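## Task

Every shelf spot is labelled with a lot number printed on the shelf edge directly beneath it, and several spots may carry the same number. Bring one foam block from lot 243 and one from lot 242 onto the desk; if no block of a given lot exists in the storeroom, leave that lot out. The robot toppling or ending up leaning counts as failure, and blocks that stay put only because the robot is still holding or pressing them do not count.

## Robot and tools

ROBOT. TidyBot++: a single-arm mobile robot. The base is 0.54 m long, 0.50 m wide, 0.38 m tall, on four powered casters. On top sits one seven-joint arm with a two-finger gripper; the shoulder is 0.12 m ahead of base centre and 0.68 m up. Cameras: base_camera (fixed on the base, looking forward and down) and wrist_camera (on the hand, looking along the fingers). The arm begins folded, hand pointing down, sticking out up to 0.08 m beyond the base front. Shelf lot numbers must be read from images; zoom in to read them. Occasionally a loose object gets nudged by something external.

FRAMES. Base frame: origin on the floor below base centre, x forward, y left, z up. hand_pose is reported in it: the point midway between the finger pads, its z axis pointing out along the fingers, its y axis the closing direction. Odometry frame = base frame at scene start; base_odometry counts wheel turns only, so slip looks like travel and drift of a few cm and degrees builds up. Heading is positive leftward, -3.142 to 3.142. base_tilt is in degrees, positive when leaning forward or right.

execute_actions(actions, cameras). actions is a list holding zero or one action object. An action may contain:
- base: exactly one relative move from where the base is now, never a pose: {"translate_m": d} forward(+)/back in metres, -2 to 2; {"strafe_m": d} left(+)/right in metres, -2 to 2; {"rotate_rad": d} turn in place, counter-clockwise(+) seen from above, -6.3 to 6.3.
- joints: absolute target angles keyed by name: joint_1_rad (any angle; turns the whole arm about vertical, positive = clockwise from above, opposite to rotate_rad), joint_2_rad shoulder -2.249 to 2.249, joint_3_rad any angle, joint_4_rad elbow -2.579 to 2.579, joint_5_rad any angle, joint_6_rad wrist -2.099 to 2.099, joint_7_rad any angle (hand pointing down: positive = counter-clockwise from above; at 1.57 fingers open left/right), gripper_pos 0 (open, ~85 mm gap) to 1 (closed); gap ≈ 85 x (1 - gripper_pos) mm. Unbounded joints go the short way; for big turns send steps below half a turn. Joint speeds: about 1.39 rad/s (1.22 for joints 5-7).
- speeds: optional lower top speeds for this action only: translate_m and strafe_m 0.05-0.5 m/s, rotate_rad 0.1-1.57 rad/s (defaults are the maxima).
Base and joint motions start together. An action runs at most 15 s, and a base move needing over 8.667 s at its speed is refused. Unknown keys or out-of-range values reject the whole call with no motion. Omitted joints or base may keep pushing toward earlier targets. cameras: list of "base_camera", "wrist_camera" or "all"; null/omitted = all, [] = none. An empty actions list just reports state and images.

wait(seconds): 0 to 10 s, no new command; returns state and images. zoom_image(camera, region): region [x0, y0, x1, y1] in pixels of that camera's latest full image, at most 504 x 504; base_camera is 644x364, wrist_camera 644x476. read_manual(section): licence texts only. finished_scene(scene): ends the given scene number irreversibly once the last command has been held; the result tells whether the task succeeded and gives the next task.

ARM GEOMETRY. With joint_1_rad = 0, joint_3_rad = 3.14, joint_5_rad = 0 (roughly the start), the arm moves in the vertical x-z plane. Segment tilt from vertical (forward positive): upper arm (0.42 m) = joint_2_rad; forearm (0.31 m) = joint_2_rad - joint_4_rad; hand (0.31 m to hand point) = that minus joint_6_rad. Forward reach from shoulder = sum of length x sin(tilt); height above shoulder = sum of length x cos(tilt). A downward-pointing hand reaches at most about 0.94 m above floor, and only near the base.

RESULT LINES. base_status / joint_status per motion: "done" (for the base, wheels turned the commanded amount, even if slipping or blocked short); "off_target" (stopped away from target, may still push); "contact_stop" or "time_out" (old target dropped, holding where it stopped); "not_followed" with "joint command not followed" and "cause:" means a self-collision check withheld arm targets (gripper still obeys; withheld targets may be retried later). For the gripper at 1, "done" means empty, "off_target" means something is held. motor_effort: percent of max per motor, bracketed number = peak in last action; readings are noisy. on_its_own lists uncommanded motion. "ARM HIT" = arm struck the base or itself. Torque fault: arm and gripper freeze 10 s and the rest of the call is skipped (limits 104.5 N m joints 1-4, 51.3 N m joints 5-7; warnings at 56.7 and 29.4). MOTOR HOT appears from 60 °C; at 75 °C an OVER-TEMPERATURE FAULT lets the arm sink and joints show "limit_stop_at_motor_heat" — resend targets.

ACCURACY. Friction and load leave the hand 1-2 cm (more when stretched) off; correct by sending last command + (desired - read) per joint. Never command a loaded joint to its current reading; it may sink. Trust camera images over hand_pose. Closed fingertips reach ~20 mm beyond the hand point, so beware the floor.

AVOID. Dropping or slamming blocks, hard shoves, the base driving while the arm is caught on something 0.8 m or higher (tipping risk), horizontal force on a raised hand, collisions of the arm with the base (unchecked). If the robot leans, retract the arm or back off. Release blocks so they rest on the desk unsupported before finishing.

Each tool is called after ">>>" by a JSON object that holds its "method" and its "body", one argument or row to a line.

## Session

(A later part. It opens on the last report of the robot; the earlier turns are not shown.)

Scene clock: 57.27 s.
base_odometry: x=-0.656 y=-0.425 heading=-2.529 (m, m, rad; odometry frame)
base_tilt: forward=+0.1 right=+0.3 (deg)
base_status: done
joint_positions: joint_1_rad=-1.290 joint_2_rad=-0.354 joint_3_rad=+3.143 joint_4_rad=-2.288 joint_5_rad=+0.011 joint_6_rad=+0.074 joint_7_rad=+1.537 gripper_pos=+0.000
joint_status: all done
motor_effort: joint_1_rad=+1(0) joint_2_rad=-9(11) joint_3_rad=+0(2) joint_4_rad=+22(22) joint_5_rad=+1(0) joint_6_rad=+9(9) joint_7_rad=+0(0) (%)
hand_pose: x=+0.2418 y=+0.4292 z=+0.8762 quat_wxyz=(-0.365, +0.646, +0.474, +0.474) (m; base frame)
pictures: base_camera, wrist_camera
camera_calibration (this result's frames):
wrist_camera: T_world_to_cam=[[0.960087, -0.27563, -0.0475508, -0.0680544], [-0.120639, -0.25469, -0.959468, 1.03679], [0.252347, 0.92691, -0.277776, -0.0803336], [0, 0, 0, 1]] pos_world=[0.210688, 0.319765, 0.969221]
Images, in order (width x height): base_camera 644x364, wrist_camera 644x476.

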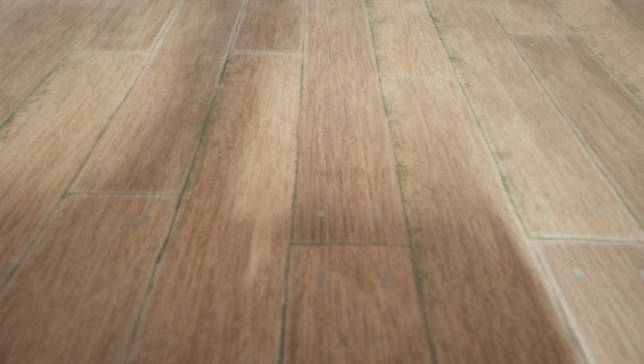

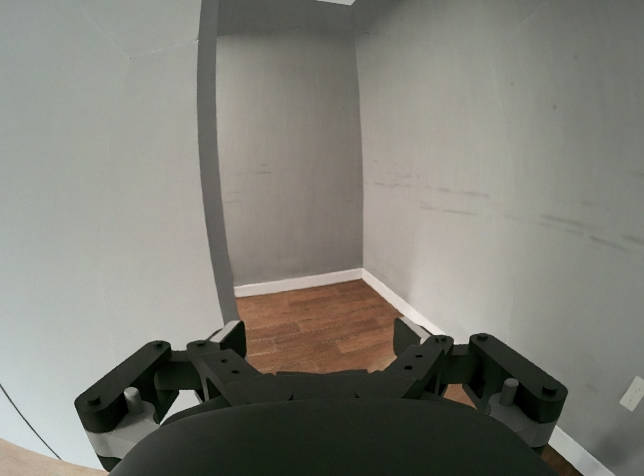

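>>> {"method": "execute_actions", "body": {
  "actions": [
    {"base":{"translate_m":0.68}}
  ]
}}

>>> {"method": "execute_actions", "body": {
  "actions": [
    {"base":{"strafe_m":1.6},"joints":{"joint_1_rad":-2.4}}
  ]
}}

>>> {"method": "execute_actions", "body": {
  "actions": [
    {"base":{"rotate_rad":-1.57},"joints":{"joint_1_rad":1.1}}
  ]
}}

Scene clock: 60.37 s.
base_odometry: x=-1.212 y=-0.816 heading=-2.529 (m, m, rad; odometry frame)
base_tilt: forward=+0.1 right=+0.3 (deg)
base_status: done
joint_positions: joint_1_rad=-1.291 joint_2_rad=-0.354 joint_3_rad=+3.141 joint_4_rad=-2.288 joint_5_rad=+0.011 joint_6_rad=+0.074 joint_7_rad=+1.537 gripper_pos=+0.000
joint_status: not commanded
motor_effort: joint_1_rad=+1(1) joint_2_rad=-9(10) joint_3_rad=+0(2) joint_4_rad=+22(22) joint_5_rad=+0(0) joint_6_rad=+9(9) joint_7_rad=+1(1) (%)
hand_pose: x=+0.2408 y=+0.4294 z=+0.8763 quat_wxyz=(-0.365, +0.645, +0.475, +0.474) (m; base frame)
pictures: base_camera, wrist_camera
camera_calibration (this result's frames):
wrist_camera: T_world_to_cam=[[0.960692, -0.273598, -0.0470623, -0.0684602], [-0.119611, -0.254941, -0.95953, 1.0367], [0.250528, 0.927442, -0.277645, -0.0802105], [0, 0, 0, 1]] pos_world=[0.209865, 0.319958, 0.969254]
Images, in order (width x height): base_camera 644x364, wrist_camera 644x476.

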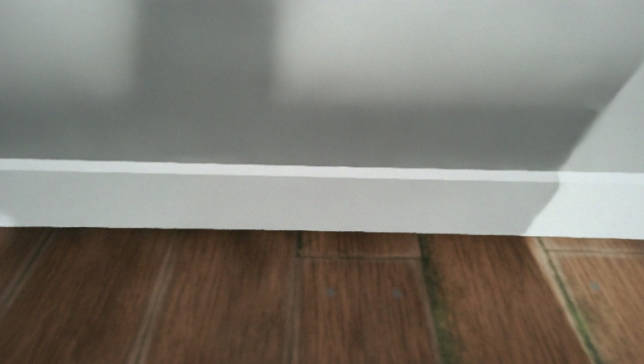

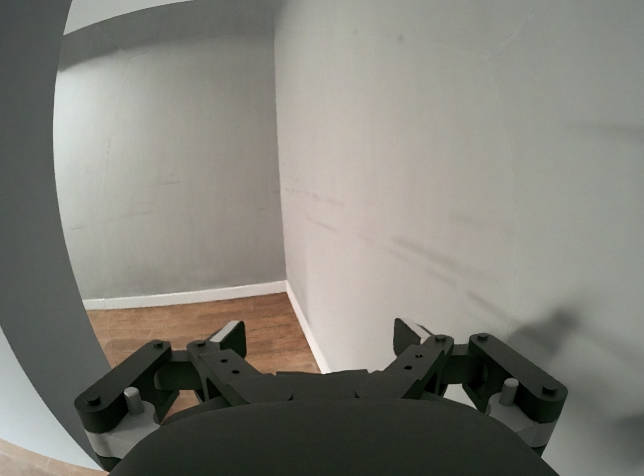

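Scene clock: 64.93 s.
base_odometry: x=-0.293 y=-2.126 heading=-2.529 (m, m, rad; odometry frame)
base_tilt: forward=+0.1 right=+0.3 (deg)
base_status: done
joint_positions: joint_1_rad=-2.390 joint_2_rad=-0.357 joint_3_rad=+3.141 joint_4_rad=-2.289 joint_5_rad=+0.011 joint_6_rad=+0.075 joint_7_rad=+1.537 gripper_pos=+0.000
joint_status: all done
motor_effort: joint_1_rad=+1(1) joint_2_rad=-9(11) joint_3_rad=+0(1) joint_4_rad=+21(22) joint_5_rad=+0(1) joint_6_rad=+9(10) joint_7_rad=+0(1) (%)
hand_pose: x=-0.2078 y=+0.3031 z=+0.8771 quat_wxyz=(-0.560, +0.302, +0.742, +0.213) (m; base frame)
pictures: base_camera, wrist_camera
camera_calibration (this result's frames):
wrist_camera: T_world_to_cam=[[0.679997, 0.731703, -0.047048, -0.0350738], [0.171243, -0.220879, -0.96015, 1.00231], [-0.712937, 0.644843, -0.275497, 0.0331473], [0, 0, 0, 1]] pos_world=[-0.124156, 0.225678, 0.969847]
Images, in order (width x height): base_camera 644x364, wrist_camera 644x476.

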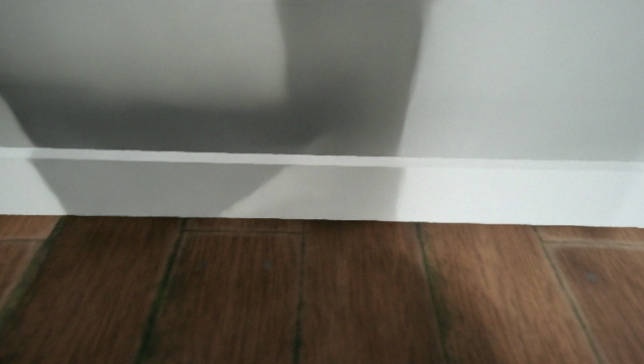

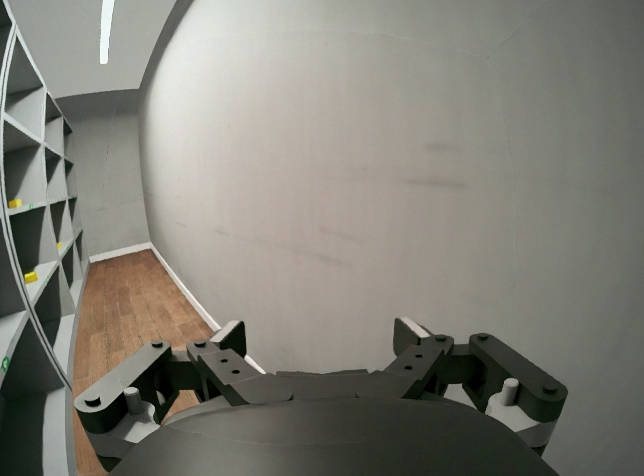

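Scene clock: 68.60 s.
base_odometry: x=-0.293 y=-2.126 heading=+2.185 (m, m, rad; odometry frame)
base_tilt: forward=+0.1 right=+0.3 (deg)
base_status: done
joint_positions: joint_1_rad=-5.173 joint_2_rad=-0.357 joint_3_rad=+3.141 joint_4_rad=-2.289 joint_5_rad=+0.011 joint_6_rad=+0.075 joint_7_rad=+1.537 gripper_pos=+0.000
joint_status: all done
motor_effort: joint_1_rad=+1(0) joint_2_rad=-9(12) joint_3_rad=+0(1) joint_4_rad=+21(22) joint_5_rad=+0(0) joint_6_rad=+10(9) joint_7_rad=+0(0) (%)
hand_pose: x=+0.3187 y=-0.3985 z=+0.8771 quat_wxyz=(-0.310, -0.676, +0.429, -0.513) (m; base frame)
pictures: base_camera, wrist_camera
camera_calibration (this result's frames):
wrist_camera: T_world_to_cam=[[-0.893516, -0.44656, -0.0470478, 0.152174], [-0.0828413, 0.266914, -0.960153, 1.03254], [0.441324, -0.854015, -0.275485, -0.104221], [0, 0, 0, 1]] pos_world=[0.267503, -0.296652, 0.969849]
Images, in order (width x height): base_camera 644x364, wrist_camera 644x476.

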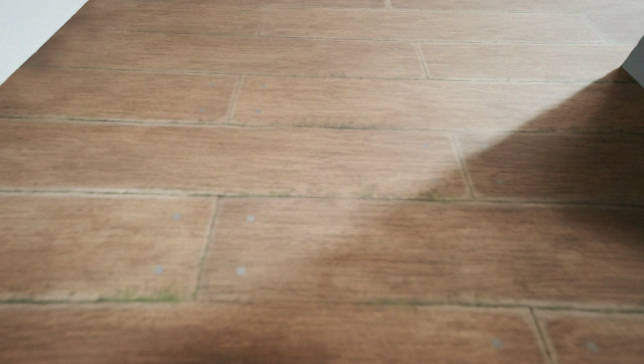

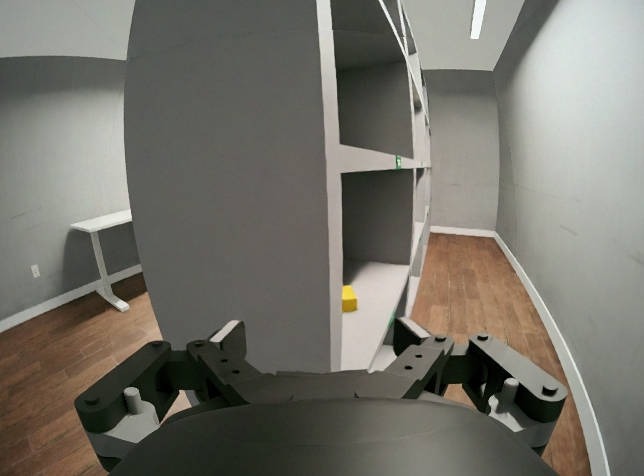

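>>> {"method": "execute_actions", "body": {
  "actions": [
    {"base":{"translate_m":-0.18},"joints":{"joint_1_rad":0,"joint_2_rad":-1.2,"joint_4_rad":-2.5,"joint_6_rad":-0.65}}
  ],
  "cameras": []
}}

>>> {"method": "execute_actions", "body": {
  "actions": [
    {"base":{"strafe_m":-1.35}}
  ]
}}

>>> {"method": "execute_actions", "body": {
  "actions": [
    {"base":{"strafe_m":-1.7}}
  ]
}}

Scene clock: 71.37 s.
base_odometry: x=-0.189 y=-2.274 heading=+2.184 (m, m, rad; odometry frame)
base_tilt: forward=+0.0 right=+0.3 (deg)
base_status: done
joint_positions: joint_1_rad=-6.274 joint_2_rad=-1.179 joint_3_rad=+3.141 joint_4_rad=-2.484 joint_5_rad=+0.011 joint_6_rad=-0.624 joint_7_rad=+1.537 gripper_pos=+0.000
joint_status: all done
motor_effort: joint_1_rad=+1(2) joint_2_rad=+14(15) joint_3_rad=+1(2) joint_4_rad=+22(22) joint_5_rad=+0(1) joint_6_rad=+9(10) joint_7_rad=+1(1) (%)
hand_pose: x=+0.3250 y=-0.0026 z=+0.8159 quat_wxyz=(+0.001, -0.822, +0.016, -0.570) (m; base frame)
pictures: none
No camera images: the call's "cameras" was empty. Leave "cameras" out to get every camera's image.

Scene clock: 75.40 s.
base_odometry: x=+0.915 y=-1.497 heading=+2.184 (m, m, rad; odometry frame)
base_tilt: forward=+0.1 right=+0.3 (deg)
base_status: done
joint_positions: joint_1_rad=-6.276 joint_2_rad=-1.179 joint_3_rad=+3.141 joint_4_rad=-2.485 joint_5_rad=+0.011 joint_6_rad=-0.625 joint_7_rad=+1.537 gripper_pos=+0.000
joint_status: not commanded
motor_effort: joint_1_rad=+1(1) joint_2_rad=+14(15) joint_3_rad=+1(2) joint_4_rad=+22(22) joint_5_rad=+0(0) joint_6_rad=+9(9) joint_7_rad=+0(0) (%)
hand_pose: x=+0.3249 y=-0.0021 z=+0.8154 quat_wxyz=(+0.002, -0.822, +0.015, -0.569) (m; base frame)
pictures: base_camera, wrist_camera
camera_calibration (this result's frames):
wrist_camera: T_world_to_cam=[[-0.0156405, -0.998809, -0.0462124, 0.0447453], [-0.344439, 0.0487713, -0.937541, 0.93415], [0.938679, 0.00125378, -0.344791, 0.111304], [0, 0, 0, 1]] pos_world=[0.217979, -0.00100729, 0.916248]
Images, in order (width x height): base_camera 644x364, wrist_camera 644x476.

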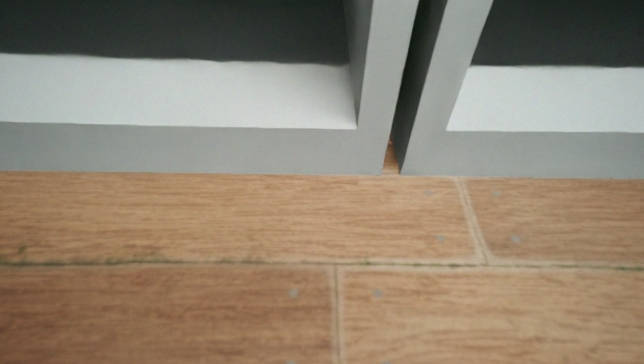

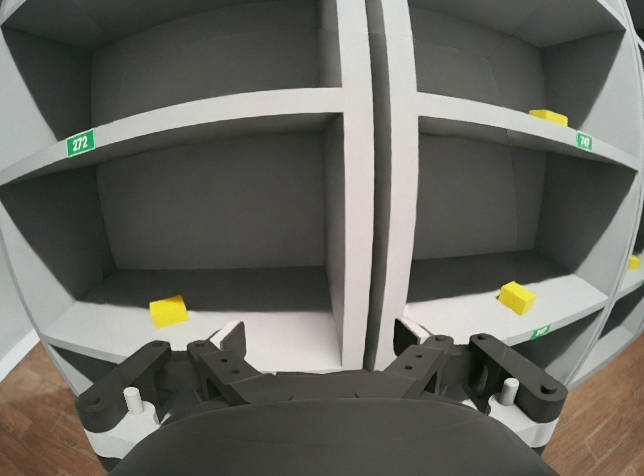

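Scene clock: 80.13 s.
base_odometry: x=+2.307 y=-0.520 heading=+2.184 (m, m, rad; odometry frame)
base_tilt: forward=+0.1 right=+0.3 (deg)
base_status: done
joint_positions: joint_1_rad=-6.277 joint_2_rad=-1.179 joint_3_rad=+3.141 joint_4_rad=-2.485 joint_5_rad=+0.011 joint_6_rad=-0.625 joint_7_rad=+1.537 gripper_pos=+0.000
joint_status: not commanded
motor_effort: joint_1_rad=+2(0) joint_2_rad=+14(15) joint_3_rad=+0(2) joint_4_rad=+22(22) joint_5_rad=+0(1) joint_6_rad=+9(9) joint_7_rad=+0(0) (%)
hand_pose: x=+0.3249 y=-0.0019 z=+0.8155 quat_wxyz=(+0.002, -0.822, +0.014, -0.569) (m; base frame)
pictures: base_camera, wrist_camera
camera_calibration (this result's frames):
wrist_camera: T_world_to_cam=[[-0.0146966, -0.998824, -0.0462115, 0.0446318], [-0.344414, 0.0484451, -0.937567, 0.934154], [0.938703, 0.00213681, -0.34472, 0.111253], [0, 0, 0, 1]] pos_world=[0.217958, -0.000913585, 0.916246]
Images, in order (width x height): base_camera 644x364, wrist_camera 644x476.

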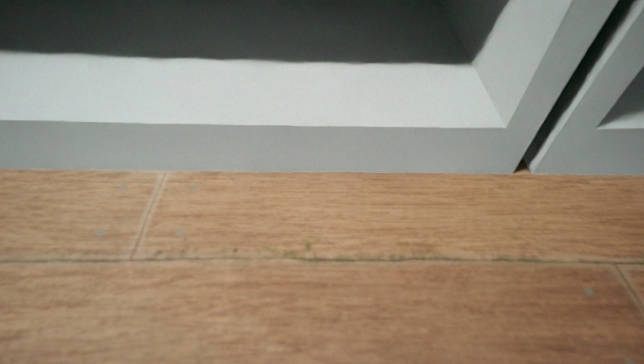

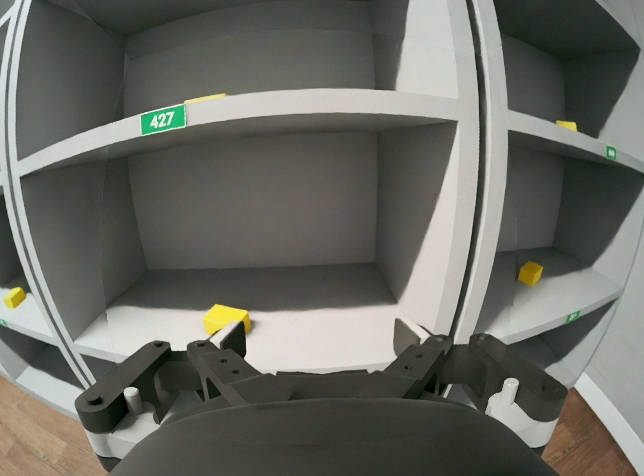

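>>> {"method": "execute_actions", "body": {
  "actions": [
    {"base":{"strafe_m":-0.3},"joints":{"joint_6_rad":-0.95}}
  ],
  "cameras": ["wrist_camera"]
}}

>>> {"method": "zoom_image", "body": {
  "camera": "wrist_camera",
  "region": [390,60,644,340]
}}

>>> {"method": "zoom_image", "body": {
  "camera": "wrist_camera",
  "region": [0,200,250,350]
}}

Scene clock: 82.30 s.
base_odometry: x=+2.552 y=-0.347 heading=+2.183 (m, m, rad; odometry frame)
base_tilt: forward=+0.1 right=+0.3 (deg)
base_status: done
joint_positions: joint_1_rad=-6.280 joint_2_rad=-1.179 joint_3_rad=+3.141 joint_4_rad=-2.497 joint_5_rad=+0.011 joint_6_rad=-0.943 joint_7_rad=+1.537 gripper_pos=+0.000
joint_status: all done
motor_effort: joint_1_rad=+1(0) joint_2_rad=+15(15) joint_3_rad=+1(1) joint_4_rad=+21(23) joint_5_rad=+0(1) joint_6_rad=+8(9) joint_7_rad=+0(0) (%)
hand_pose: x=+0.2745 y=-0.0020 z=+0.7231 quat_wxyz=(+0.001, -0.904, +0.015, -0.426) (m; base frame)
pictures: wrist_camera
camera_calibration (this result's frames):
wrist_camera: T_world_to_cam=[[-0.0298368, -0.998703, -0.0412471, 0.0401586], [-0.629971, 0.0508268, -0.774954, 0.791071], [0.776046, 0.00286234, -0.63067, 0.378114], [0, 0, 0, 1]] pos_world=[0.206116, -0.00118339, 0.853165]
Images, in order (width x height): wrist_camera 644x476.

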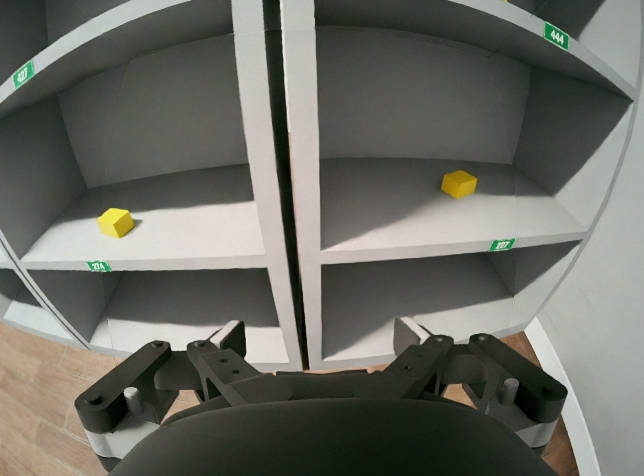

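Region (390, 60, 644, 340) of wrist_camera's 644x476 image, scaled by 1.800; it fills the left 457 columns of this view, and the rest is white.

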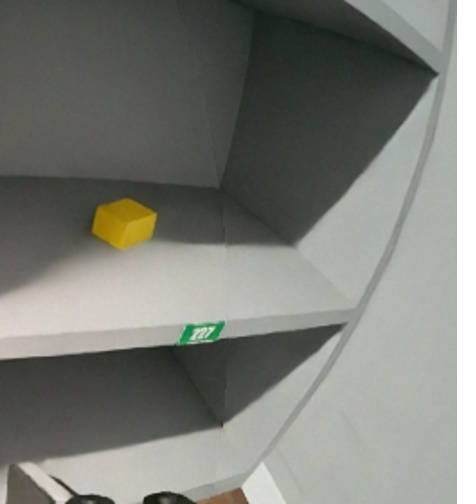

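Region (0, 200, 250, 350) of wrist_camera's 644x476 image, scaled by 2.016; it fills the top 302 rows of this view, and the rest is white.

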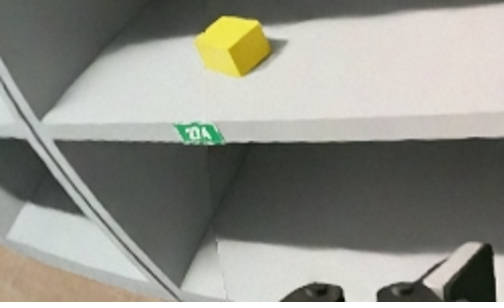

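>>> {"method": "execute_actions", "body": {
  "actions": [
    {"base":{"strafe_m":1.92}}
  ],
  "cameras": ["wrist_camera"]
}}

>>> {"method": "zoom_image", "body": {
  "camera": "wrist_camera",
  "region": [390,20,644,300]
}}

>>> {"method": "zoom_image", "body": {
  "camera": "wrist_camera",
  "region": [0,200,250,350]
}}

Scene clock: 87.87 s.
base_odometry: x=+0.982 y=-1.452 heading=+2.183 (m, m, rad; odometry frame)
base_tilt: forward=+0.1 right=+0.3 (deg)
base_status: done
joint_positions: joint_1_rad=-6.282 joint_2_rad=-1.181 joint_3_rad=+3.141 joint_4_rad=-2.497 joint_5_rad=+0.011 joint_6_rad=-0.943 joint_7_rad=+1.537 gripper_pos=+0.000
joint_status: not commanded
motor_effort: joint_1_rad=+1(3) joint_2_rad=+15(15) joint_3_rad=+0(2) joint_4_rad=+21(22) joint_5_rad=+1(2) joint_6_rad=+8(8) joint_7_rad=+0(1) (%)
hand_pose: x=+0.2744 y=-0.0016 z=+0.7232 quat_wxyz=(+0.001, -0.904, +0.014, -0.427) (m; base frame)
pictures: wrist_camera
camera_calibration (this result's frames):
wrist_camera: T_world_to_cam=[[-0.027453, -0.998774, -0.0411919, 0.0398299], [-0.628863, 0.0492876, -0.775952, 0.791474], [0.777031, 0.00460183, -0.629446, 0.377118], [0, 0, 0, 1]] pos_world=[0.20579, -0.000964195, 0.853162]
Images, in order (width x height): wrist_camera 644x476.

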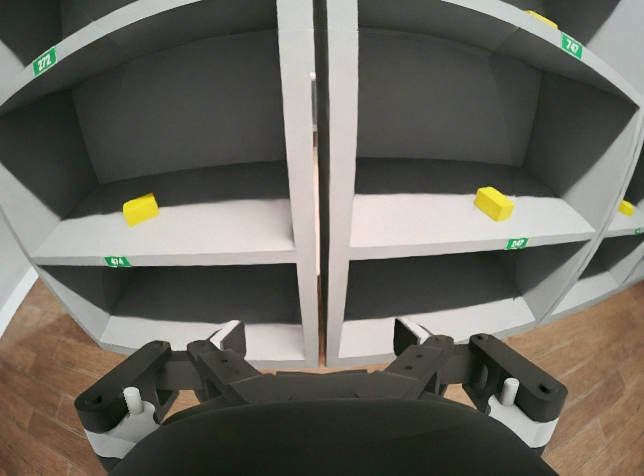

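Region (390, 20, 644, 300) of wrist_camera's 644x476 image, scaled by 1.800; it fills the left 457 columns of this view, and the rest is white.

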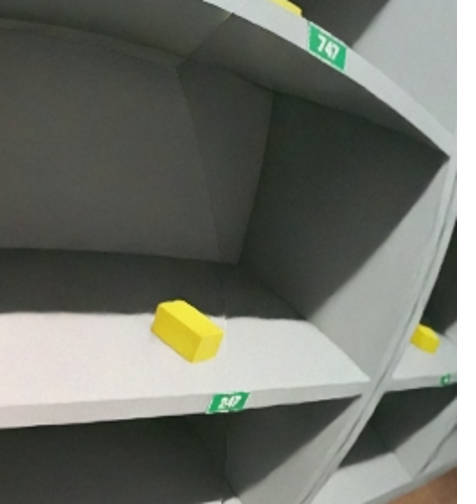

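Region (0, 200, 250, 350) of wrist_camera's 644x476 image, scaled by 2.016; it fills the top 302 rows of this view, and the rest is white.

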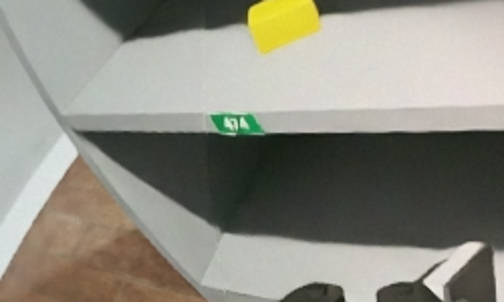

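>>> {"method": "finished_scene", "body": {
  "scene": 1
}}

The scene is finished: the task was done.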